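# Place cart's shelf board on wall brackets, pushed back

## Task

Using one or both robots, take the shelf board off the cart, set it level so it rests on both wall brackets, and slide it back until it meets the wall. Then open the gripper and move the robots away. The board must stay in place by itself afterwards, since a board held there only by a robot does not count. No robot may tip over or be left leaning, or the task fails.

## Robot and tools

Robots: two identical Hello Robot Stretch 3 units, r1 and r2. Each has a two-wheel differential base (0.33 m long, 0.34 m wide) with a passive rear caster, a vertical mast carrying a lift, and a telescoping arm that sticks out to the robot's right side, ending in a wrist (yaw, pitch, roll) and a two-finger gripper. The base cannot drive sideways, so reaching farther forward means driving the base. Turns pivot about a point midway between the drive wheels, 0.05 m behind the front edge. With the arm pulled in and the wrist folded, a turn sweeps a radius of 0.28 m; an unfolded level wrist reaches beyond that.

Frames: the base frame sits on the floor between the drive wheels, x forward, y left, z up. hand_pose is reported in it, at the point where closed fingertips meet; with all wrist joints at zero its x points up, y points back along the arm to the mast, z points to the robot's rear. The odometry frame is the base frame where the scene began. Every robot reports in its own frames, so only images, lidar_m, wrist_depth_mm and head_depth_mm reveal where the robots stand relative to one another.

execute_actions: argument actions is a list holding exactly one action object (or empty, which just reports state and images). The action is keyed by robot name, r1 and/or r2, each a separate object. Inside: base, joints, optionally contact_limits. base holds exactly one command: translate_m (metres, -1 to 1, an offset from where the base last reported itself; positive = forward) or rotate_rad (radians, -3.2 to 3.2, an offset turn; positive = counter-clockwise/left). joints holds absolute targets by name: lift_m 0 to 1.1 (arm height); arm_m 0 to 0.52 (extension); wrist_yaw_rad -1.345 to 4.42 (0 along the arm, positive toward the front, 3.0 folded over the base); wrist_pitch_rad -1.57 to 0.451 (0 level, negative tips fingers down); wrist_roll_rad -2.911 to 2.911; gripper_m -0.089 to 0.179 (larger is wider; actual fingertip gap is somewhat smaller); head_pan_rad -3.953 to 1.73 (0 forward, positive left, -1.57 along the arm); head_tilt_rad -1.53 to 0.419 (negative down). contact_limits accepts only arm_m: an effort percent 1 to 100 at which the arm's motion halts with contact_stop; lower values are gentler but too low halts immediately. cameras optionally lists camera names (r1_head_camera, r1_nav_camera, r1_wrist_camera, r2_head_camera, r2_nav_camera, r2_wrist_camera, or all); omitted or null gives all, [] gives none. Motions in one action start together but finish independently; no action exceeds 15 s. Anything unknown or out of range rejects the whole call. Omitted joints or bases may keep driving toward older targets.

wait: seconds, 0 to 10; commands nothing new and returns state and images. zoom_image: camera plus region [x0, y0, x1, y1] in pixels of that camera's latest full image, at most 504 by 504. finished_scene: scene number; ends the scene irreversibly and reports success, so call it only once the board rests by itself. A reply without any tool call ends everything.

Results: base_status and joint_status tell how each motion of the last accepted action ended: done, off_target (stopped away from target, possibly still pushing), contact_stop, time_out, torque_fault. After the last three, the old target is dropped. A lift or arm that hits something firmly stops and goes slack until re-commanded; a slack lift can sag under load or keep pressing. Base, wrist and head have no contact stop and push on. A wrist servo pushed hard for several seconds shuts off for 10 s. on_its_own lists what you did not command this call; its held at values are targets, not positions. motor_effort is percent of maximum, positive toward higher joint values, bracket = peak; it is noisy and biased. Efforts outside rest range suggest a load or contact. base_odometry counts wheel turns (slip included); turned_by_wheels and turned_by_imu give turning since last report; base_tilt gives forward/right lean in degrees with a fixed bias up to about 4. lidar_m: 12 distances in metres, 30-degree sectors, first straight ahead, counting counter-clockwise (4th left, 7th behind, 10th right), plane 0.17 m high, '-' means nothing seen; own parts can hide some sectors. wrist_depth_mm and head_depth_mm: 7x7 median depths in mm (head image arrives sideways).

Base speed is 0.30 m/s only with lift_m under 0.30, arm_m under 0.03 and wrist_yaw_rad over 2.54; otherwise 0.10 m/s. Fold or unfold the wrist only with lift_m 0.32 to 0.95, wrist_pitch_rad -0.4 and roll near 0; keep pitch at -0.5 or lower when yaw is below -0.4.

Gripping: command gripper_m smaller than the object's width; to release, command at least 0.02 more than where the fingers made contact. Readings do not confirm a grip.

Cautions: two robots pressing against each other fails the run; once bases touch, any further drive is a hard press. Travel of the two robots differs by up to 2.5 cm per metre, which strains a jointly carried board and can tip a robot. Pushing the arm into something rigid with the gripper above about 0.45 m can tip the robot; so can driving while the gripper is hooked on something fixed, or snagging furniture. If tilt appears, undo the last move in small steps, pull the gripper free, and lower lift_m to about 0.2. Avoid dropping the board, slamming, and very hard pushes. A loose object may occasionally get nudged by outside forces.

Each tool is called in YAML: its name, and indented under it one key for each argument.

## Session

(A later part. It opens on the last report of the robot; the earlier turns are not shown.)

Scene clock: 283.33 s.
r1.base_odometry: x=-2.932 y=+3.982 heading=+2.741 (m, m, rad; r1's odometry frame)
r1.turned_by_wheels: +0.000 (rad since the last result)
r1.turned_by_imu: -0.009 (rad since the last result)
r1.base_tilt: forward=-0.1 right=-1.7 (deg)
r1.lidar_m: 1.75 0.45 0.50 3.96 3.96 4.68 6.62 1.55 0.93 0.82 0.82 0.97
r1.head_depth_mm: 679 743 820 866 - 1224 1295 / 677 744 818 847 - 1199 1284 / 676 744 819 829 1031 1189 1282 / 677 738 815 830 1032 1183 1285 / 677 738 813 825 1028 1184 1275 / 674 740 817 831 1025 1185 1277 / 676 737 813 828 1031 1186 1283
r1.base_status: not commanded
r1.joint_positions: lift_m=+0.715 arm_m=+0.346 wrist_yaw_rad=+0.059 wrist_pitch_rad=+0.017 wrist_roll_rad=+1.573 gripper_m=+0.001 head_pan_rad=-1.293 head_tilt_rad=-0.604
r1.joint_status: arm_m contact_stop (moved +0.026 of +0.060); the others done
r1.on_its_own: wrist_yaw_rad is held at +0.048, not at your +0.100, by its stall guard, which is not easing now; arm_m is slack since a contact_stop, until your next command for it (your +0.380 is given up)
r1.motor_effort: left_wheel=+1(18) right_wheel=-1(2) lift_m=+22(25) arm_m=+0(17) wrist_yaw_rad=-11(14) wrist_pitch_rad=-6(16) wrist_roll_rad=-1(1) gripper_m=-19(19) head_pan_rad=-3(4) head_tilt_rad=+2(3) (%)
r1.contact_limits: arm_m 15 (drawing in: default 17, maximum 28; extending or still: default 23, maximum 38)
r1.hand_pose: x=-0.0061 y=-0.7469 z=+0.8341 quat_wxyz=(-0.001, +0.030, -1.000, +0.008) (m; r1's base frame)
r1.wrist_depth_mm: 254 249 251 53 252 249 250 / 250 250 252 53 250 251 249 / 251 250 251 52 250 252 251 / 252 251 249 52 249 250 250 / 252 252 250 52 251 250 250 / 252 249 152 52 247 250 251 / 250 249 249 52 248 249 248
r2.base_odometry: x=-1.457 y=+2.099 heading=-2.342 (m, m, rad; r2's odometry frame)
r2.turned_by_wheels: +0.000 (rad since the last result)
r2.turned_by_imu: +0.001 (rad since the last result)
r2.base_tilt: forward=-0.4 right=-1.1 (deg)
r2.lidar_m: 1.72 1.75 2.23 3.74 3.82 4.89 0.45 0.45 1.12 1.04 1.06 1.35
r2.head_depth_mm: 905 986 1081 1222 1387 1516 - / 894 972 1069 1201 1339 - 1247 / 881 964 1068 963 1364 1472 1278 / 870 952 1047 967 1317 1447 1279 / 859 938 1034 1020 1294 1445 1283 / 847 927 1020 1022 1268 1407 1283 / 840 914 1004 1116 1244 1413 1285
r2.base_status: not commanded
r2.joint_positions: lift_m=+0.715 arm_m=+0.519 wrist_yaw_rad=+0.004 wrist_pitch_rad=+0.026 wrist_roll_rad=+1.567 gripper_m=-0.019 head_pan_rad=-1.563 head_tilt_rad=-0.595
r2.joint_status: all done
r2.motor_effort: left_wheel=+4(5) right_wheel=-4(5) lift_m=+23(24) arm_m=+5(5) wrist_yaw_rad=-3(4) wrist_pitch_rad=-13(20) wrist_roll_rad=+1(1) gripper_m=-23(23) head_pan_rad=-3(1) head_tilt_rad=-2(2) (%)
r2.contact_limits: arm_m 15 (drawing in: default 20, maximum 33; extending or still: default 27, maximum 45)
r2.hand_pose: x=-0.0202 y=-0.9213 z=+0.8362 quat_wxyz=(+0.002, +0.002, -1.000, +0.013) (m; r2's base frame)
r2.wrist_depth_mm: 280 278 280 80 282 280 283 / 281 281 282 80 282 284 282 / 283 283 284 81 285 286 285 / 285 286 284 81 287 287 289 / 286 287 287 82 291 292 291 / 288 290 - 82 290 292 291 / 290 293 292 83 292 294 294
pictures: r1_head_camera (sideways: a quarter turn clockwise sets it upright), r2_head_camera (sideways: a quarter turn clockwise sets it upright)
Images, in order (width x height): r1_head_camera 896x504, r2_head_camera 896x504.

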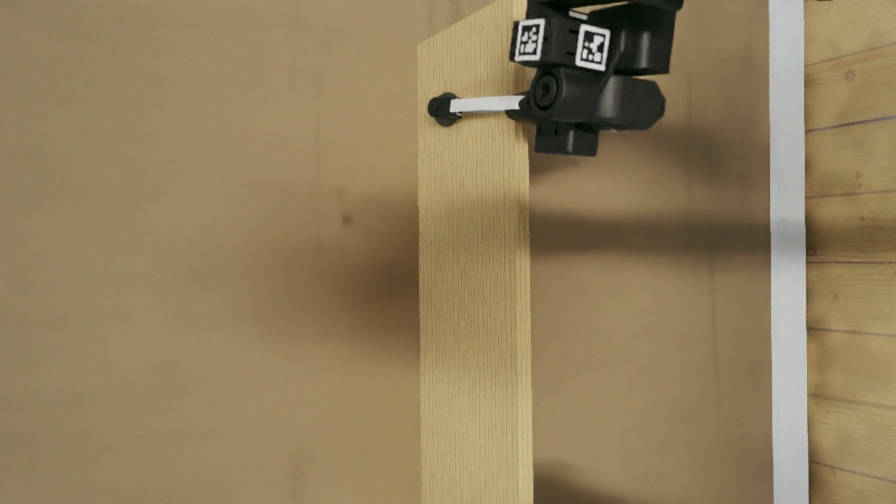

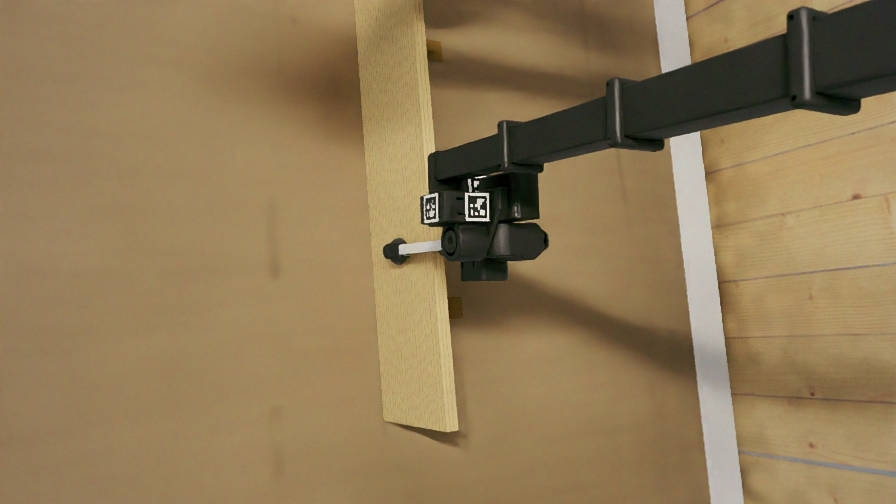

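Against the wall. Release and retract.

execute_actions:
  actions:
    - {"r1":{"joints":{"gripper_m":0.09,"lift_m":0.72}},"r2":{"joints":{"gripper_m":0.09,"lift_m":0.72}}}
  cameras: []

execute_actions:
  actions:
    - {"r1":{"joints":{"arm_m":0.0}},"r2":{"joints":{"arm_m":0.0}}}
  cameras: ["r2_head_camera","r1_head_camera","r2_nav_camera"]

Scene clock: 285.13 s.
r1.base_odometry: x=-2.932 y=+3.982 heading=+2.741 (m, m, rad; r1's odometry frame)
r1.turned_by_wheels: +0.000 (rad since the last result)
r1.turned_by_imu: +0.000 (rad since the last result)
r1.base_tilt: forward=-0.1 right=-1.6 (deg)
r1.lidar_m: 1.75 0.45 0.50 3.92 3.96 4.69 6.60 1.55 0.93 0.82 0.82 0.97
r1.head_depth_mm: 678 742 820 862 - 1223 1288 / 677 743 820 826 - 1195 1281 / 678 739 816 829 1039 1185 1277 / 675 740 818 829 1030 1188 1280 / 675 736 815 830 1027 1185 1278 / 676 741 816 824 1028 1184 1284 / 675 738 814 825 1033 1176 1275
r1.base_status: not commanded
r1.joint_positions: lift_m=+0.720 arm_m=+0.346 wrist_yaw_rad=+0.050 wrist_pitch_rad=-0.015 wrist_roll_rad=+1.573 gripper_m=+0.090 head_pan_rad=-1.293 head_tilt_rad=-0.604
r1.joint_status: all done
r1.on_its_own: wrist_yaw_rad is held at +0.048, not at your +0.100, by its stall guard, which is not easing now; arm_m is slack since a contact_stop, until your next command for it (your +0.380 is given up)
r1.motor_effort: left_wheel=+1(2) right_wheel=-2(3) lift_m=+33(31) arm_m=+0(1) wrist_yaw_rad=-2(10) wrist_pitch_rad=+6(6) wrist_roll_rad=-1(1) gripper_m=+1(94) head_pan_rad=-3(4) head_tilt_rad=+3(2) (%)
r1.hand_pose: x=-0.0085 y=-0.7462 z=+0.8302 quat_wxyz=(-0.001, +0.025, -1.000, -0.008) (m; r1's base frame)
r1.wrist_depth_mm: 246 249 54 54 256 259 260 / 245 247 54 54 255 258 259 / 246 246 53 54 257 257 259 / 243 246 53 53 253 257 258 / 246 247 53 53 253 255 259 / 245 244 53 53 251 255 256 / 245 246 53 53 251 253 258
r2.base_odometry: x=-1.457 y=+2.099 heading=-2.342 (m, m, rad; r2's odometry frame)
r2.turned_by_wheels: +0.000 (rad since the last result)
r2.turned_by_imu: +0.000 (rad since the last result)
r2.base_tilt: forward=-0.4 right=-1.1 (deg)
r2.lidar_m: 1.72 1.75 2.24 3.73 3.82 4.88 0.45 0.45 1.12 1.04 1.06 1.35
r2.head_depth_mm: 902 988 1075 1225 1402 1507 - / 893 980 1064 1198 1339 - 1242 / 880 965 1061 966 1363 1481 1277 / 871 949 1043 966 1322 1451 1281 / 855 938 1031 1020 1290 1450 1274 / 848 925 1018 1028 1268 1417 1279 / 839 911 1004 1117 1256 1416 1282
r2.base_status: not commanded
r2.joint_positions: lift_m=+0.720 arm_m=+0.520 wrist_yaw_rad=+0.003 wrist_pitch_rad=-0.016 wrist_roll_rad=+1.570 gripper_m=+0.090 head_pan_rad=-1.563 head_tilt_rad=-0.595
r2.joint_status: all done
r2.motor_effort: left_wheel=+1(4) right_wheel=-1(4) lift_m=+27(27) arm_m=+3(5) wrist_yaw_rad=-2(4) wrist_pitch_rad=+8(13) wrist_roll_rad=+1(1) gripper_m=+1(89) head_pan_rad=-2(2) head_tilt_rad=-2(1) (%)
r2.hand_pose: x=-0.0207 y=-0.9205 z=+0.8304 quat_wxyz=(+0.001, +0.001, -1.000, -0.008) (m; r2's base frame)
r2.wrist_depth_mm: 271 274 275 81 285 291 292 / 272 275 278 284 287 292 296 / 275 276 280 285 288 293 299 / 276 281 280 287 291 296 300 / 278 281 82 289 291 297 302 / 282 283 82 290 296 298 305 / 280 285 288 284 299 302 308
pictures: none
No camera images: the call's "cameras" was empty. Leave "cameras" out to get every camera's image.

Scene clock: 290.13 s.
r1.base_odometry: x=-2.932 y=+3.982 heading=+2.741 (m, m, rad; r1's odometry frame)
r1.turned_by_wheels: +0.000 (rad since the last result)
r1.turned_by_imu: +0.001 (rad since the last result)
r1.base_tilt: forward=-0.2 right=-1.7 (deg)
r1.lidar_m: 1.75 0.45 0.50 3.95 3.96 4.67 6.56 1.54 0.93 0.82 0.82 0.97
r1.head_depth_mm: 678 741 817 869 1038 1192 1284 / 678 742 817 826 1037 1208 1280 / 675 742 820 823 1033 1188 1274 / 679 740 818 829 1034 1189 1271 / 674 738 812 828 1030 1188 1289 / 675 736 814 826 1031 1184 1283 / 673 737 813 826 1028 1181 1277
r1.base_status: not commanded
r1.joint_positions: lift_m=+0.720 arm_m=+0.000 wrist_yaw_rad=+0.049 wrist_pitch_rad=-0.017 wrist_roll_rad=+1.573 gripper_m=+0.090 head_pan_rad=-1.293 head_tilt_rad=-0.604
r1.joint_status: all done
r1.on_its_own: wrist_yaw_rad is held at +0.048, not at your +0.100, by its stall guard, which is not easing now
r1.motor_effort: left_wheel=+1(1) right_wheel=-1(1) lift_m=+33(33) arm_m=-2(3) wrist_yaw_rad=-1(2) wrist_pitch_rad=+7(7) wrist_roll_rad=-1(1) gripper_m=+1(0) head_pan_rad=-4(3) head_tilt_rad=+2(2) (%)
r1.hand_pose: x=-0.0089 y=-0.4008 z=+0.8298 quat_wxyz=(-0.001, +0.024, -1.000, -0.009) (m; r1's base frame)
r1.wrist_depth_mm: 574 590 569 582 576 596 594 / 573 569 581 577 598 602 600 / 563 562 573 574 593 601 594 / 566 571 578 581 589 600 596 / 560 563 568 571 580 582 593 / 565 558 578 579 573 595 597 / 554 564 569 576 583 571 597
r2.base_odometry: x=-1.457 y=+2.099 heading=-2.342 (m, m, rad; r2's odometry frame)
r2.turned_by_wheels: +0.000 (rad since the last result)
r2.turned_by_imu: +0.001 (rad since the last result)
r2.base_tilt: forward=-0.5 right=-1.0 (deg)
r2.lidar_m: 1.72 1.75 2.24 3.74 3.80 4.85 0.45 0.45 1.12 1.04 1.06 1.36
r2.head_depth_mm: 902 991 1079 1225 1388 1513 1269 / 892 978 1071 1203 1369 1484 1269 / 883 967 1067 1182 1348 1480 1274 / 870 951 1050 1161 1316 1445 1280 / 859 937 1032 1025 1289 1454 1279 / 852 926 1020 1025 1269 1426 1280 / 840 914 1001 1115 1241 1412 1283
r2.base_status: not commanded
r2.joint_positions: lift_m=+0.720 arm_m=+0.001 wrist_yaw_rad=+0.001 wrist_pitch_rad=-0.017 wrist_roll_rad=+1.571 gripper_m=+0.090 head_pan_rad=-1.563 head_tilt_rad=-0.595
r2.joint_status: all done
r2.motor_effort: left_wheel=+1(1) right_wheel=-1(1) lift_m=+26(26) arm_m=-3(5) wrist_yaw_rad=+0(2) wrist_pitch_rad=+9(9) wrist_roll_rad=+0(1) gripper_m=+1(1) head_pan_rad=-2(2) head_tilt_rad=-2(2) (%)
r2.hand_pose: x=-0.0212 y=-0.4018 z=+0.8299 quat_wxyz=(+0.000, +0.000, -1.000, -0.009) (m; r2's base frame)
r2.wrist_depth_mm: 750 762 777 768 785 800 803 / 767 781 776 800 797 824 809 / 762 771 787 789 808 826 813 / 762 771 797 794 817 825 842 / 767 780 786 798 808 830 832 / 771 794 805 802 809 835 837 / 792 817 802 811 823 841 825
pictures: r1_head_camera (sideways: a quarter turn clockwise sets it upright), r2_head_camera (sideways: a quarter turn clockwise sets it upright), r2_nav_camera (sideways: a quarter turn counterclockwise sets it upright)
Images, in order (width x height): r1_head_camera 896x504, r2_head_camera 896x504, r2_nav_camera 672x504.

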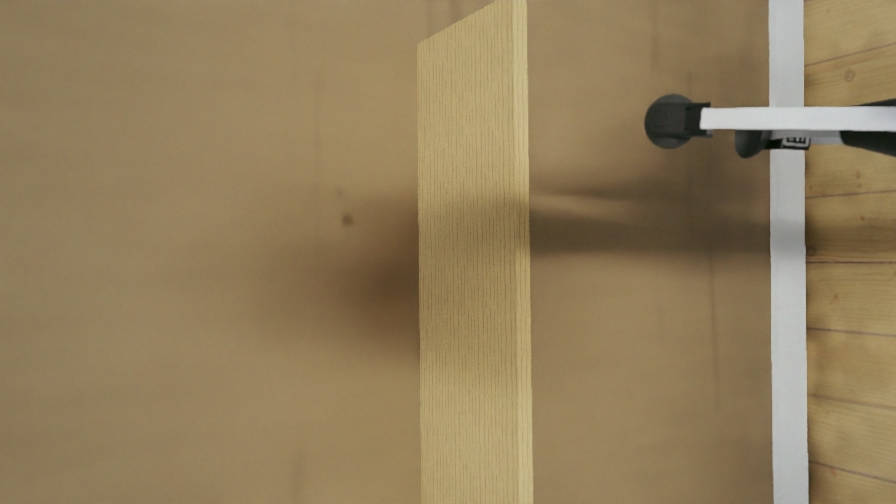

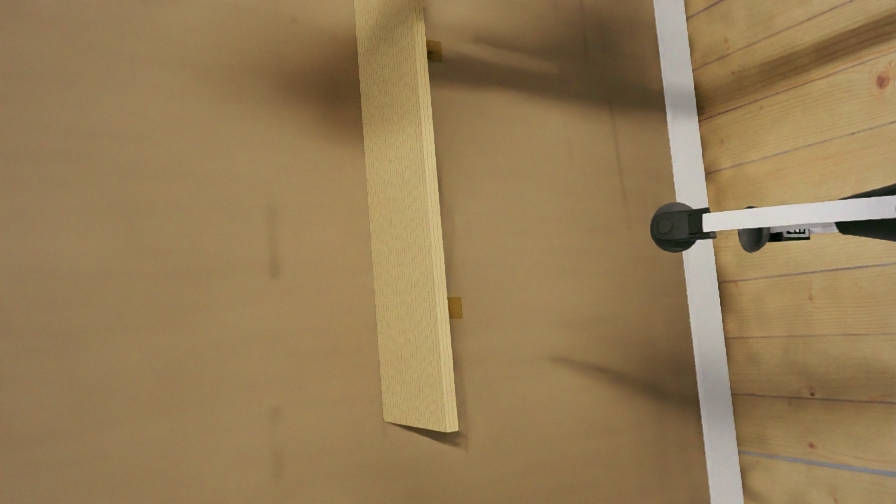

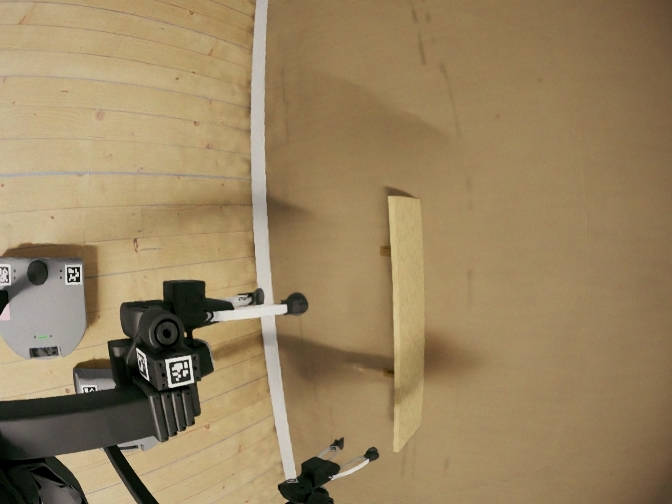

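finished_scene:
  scene: 1

The scene is finished: the task was done.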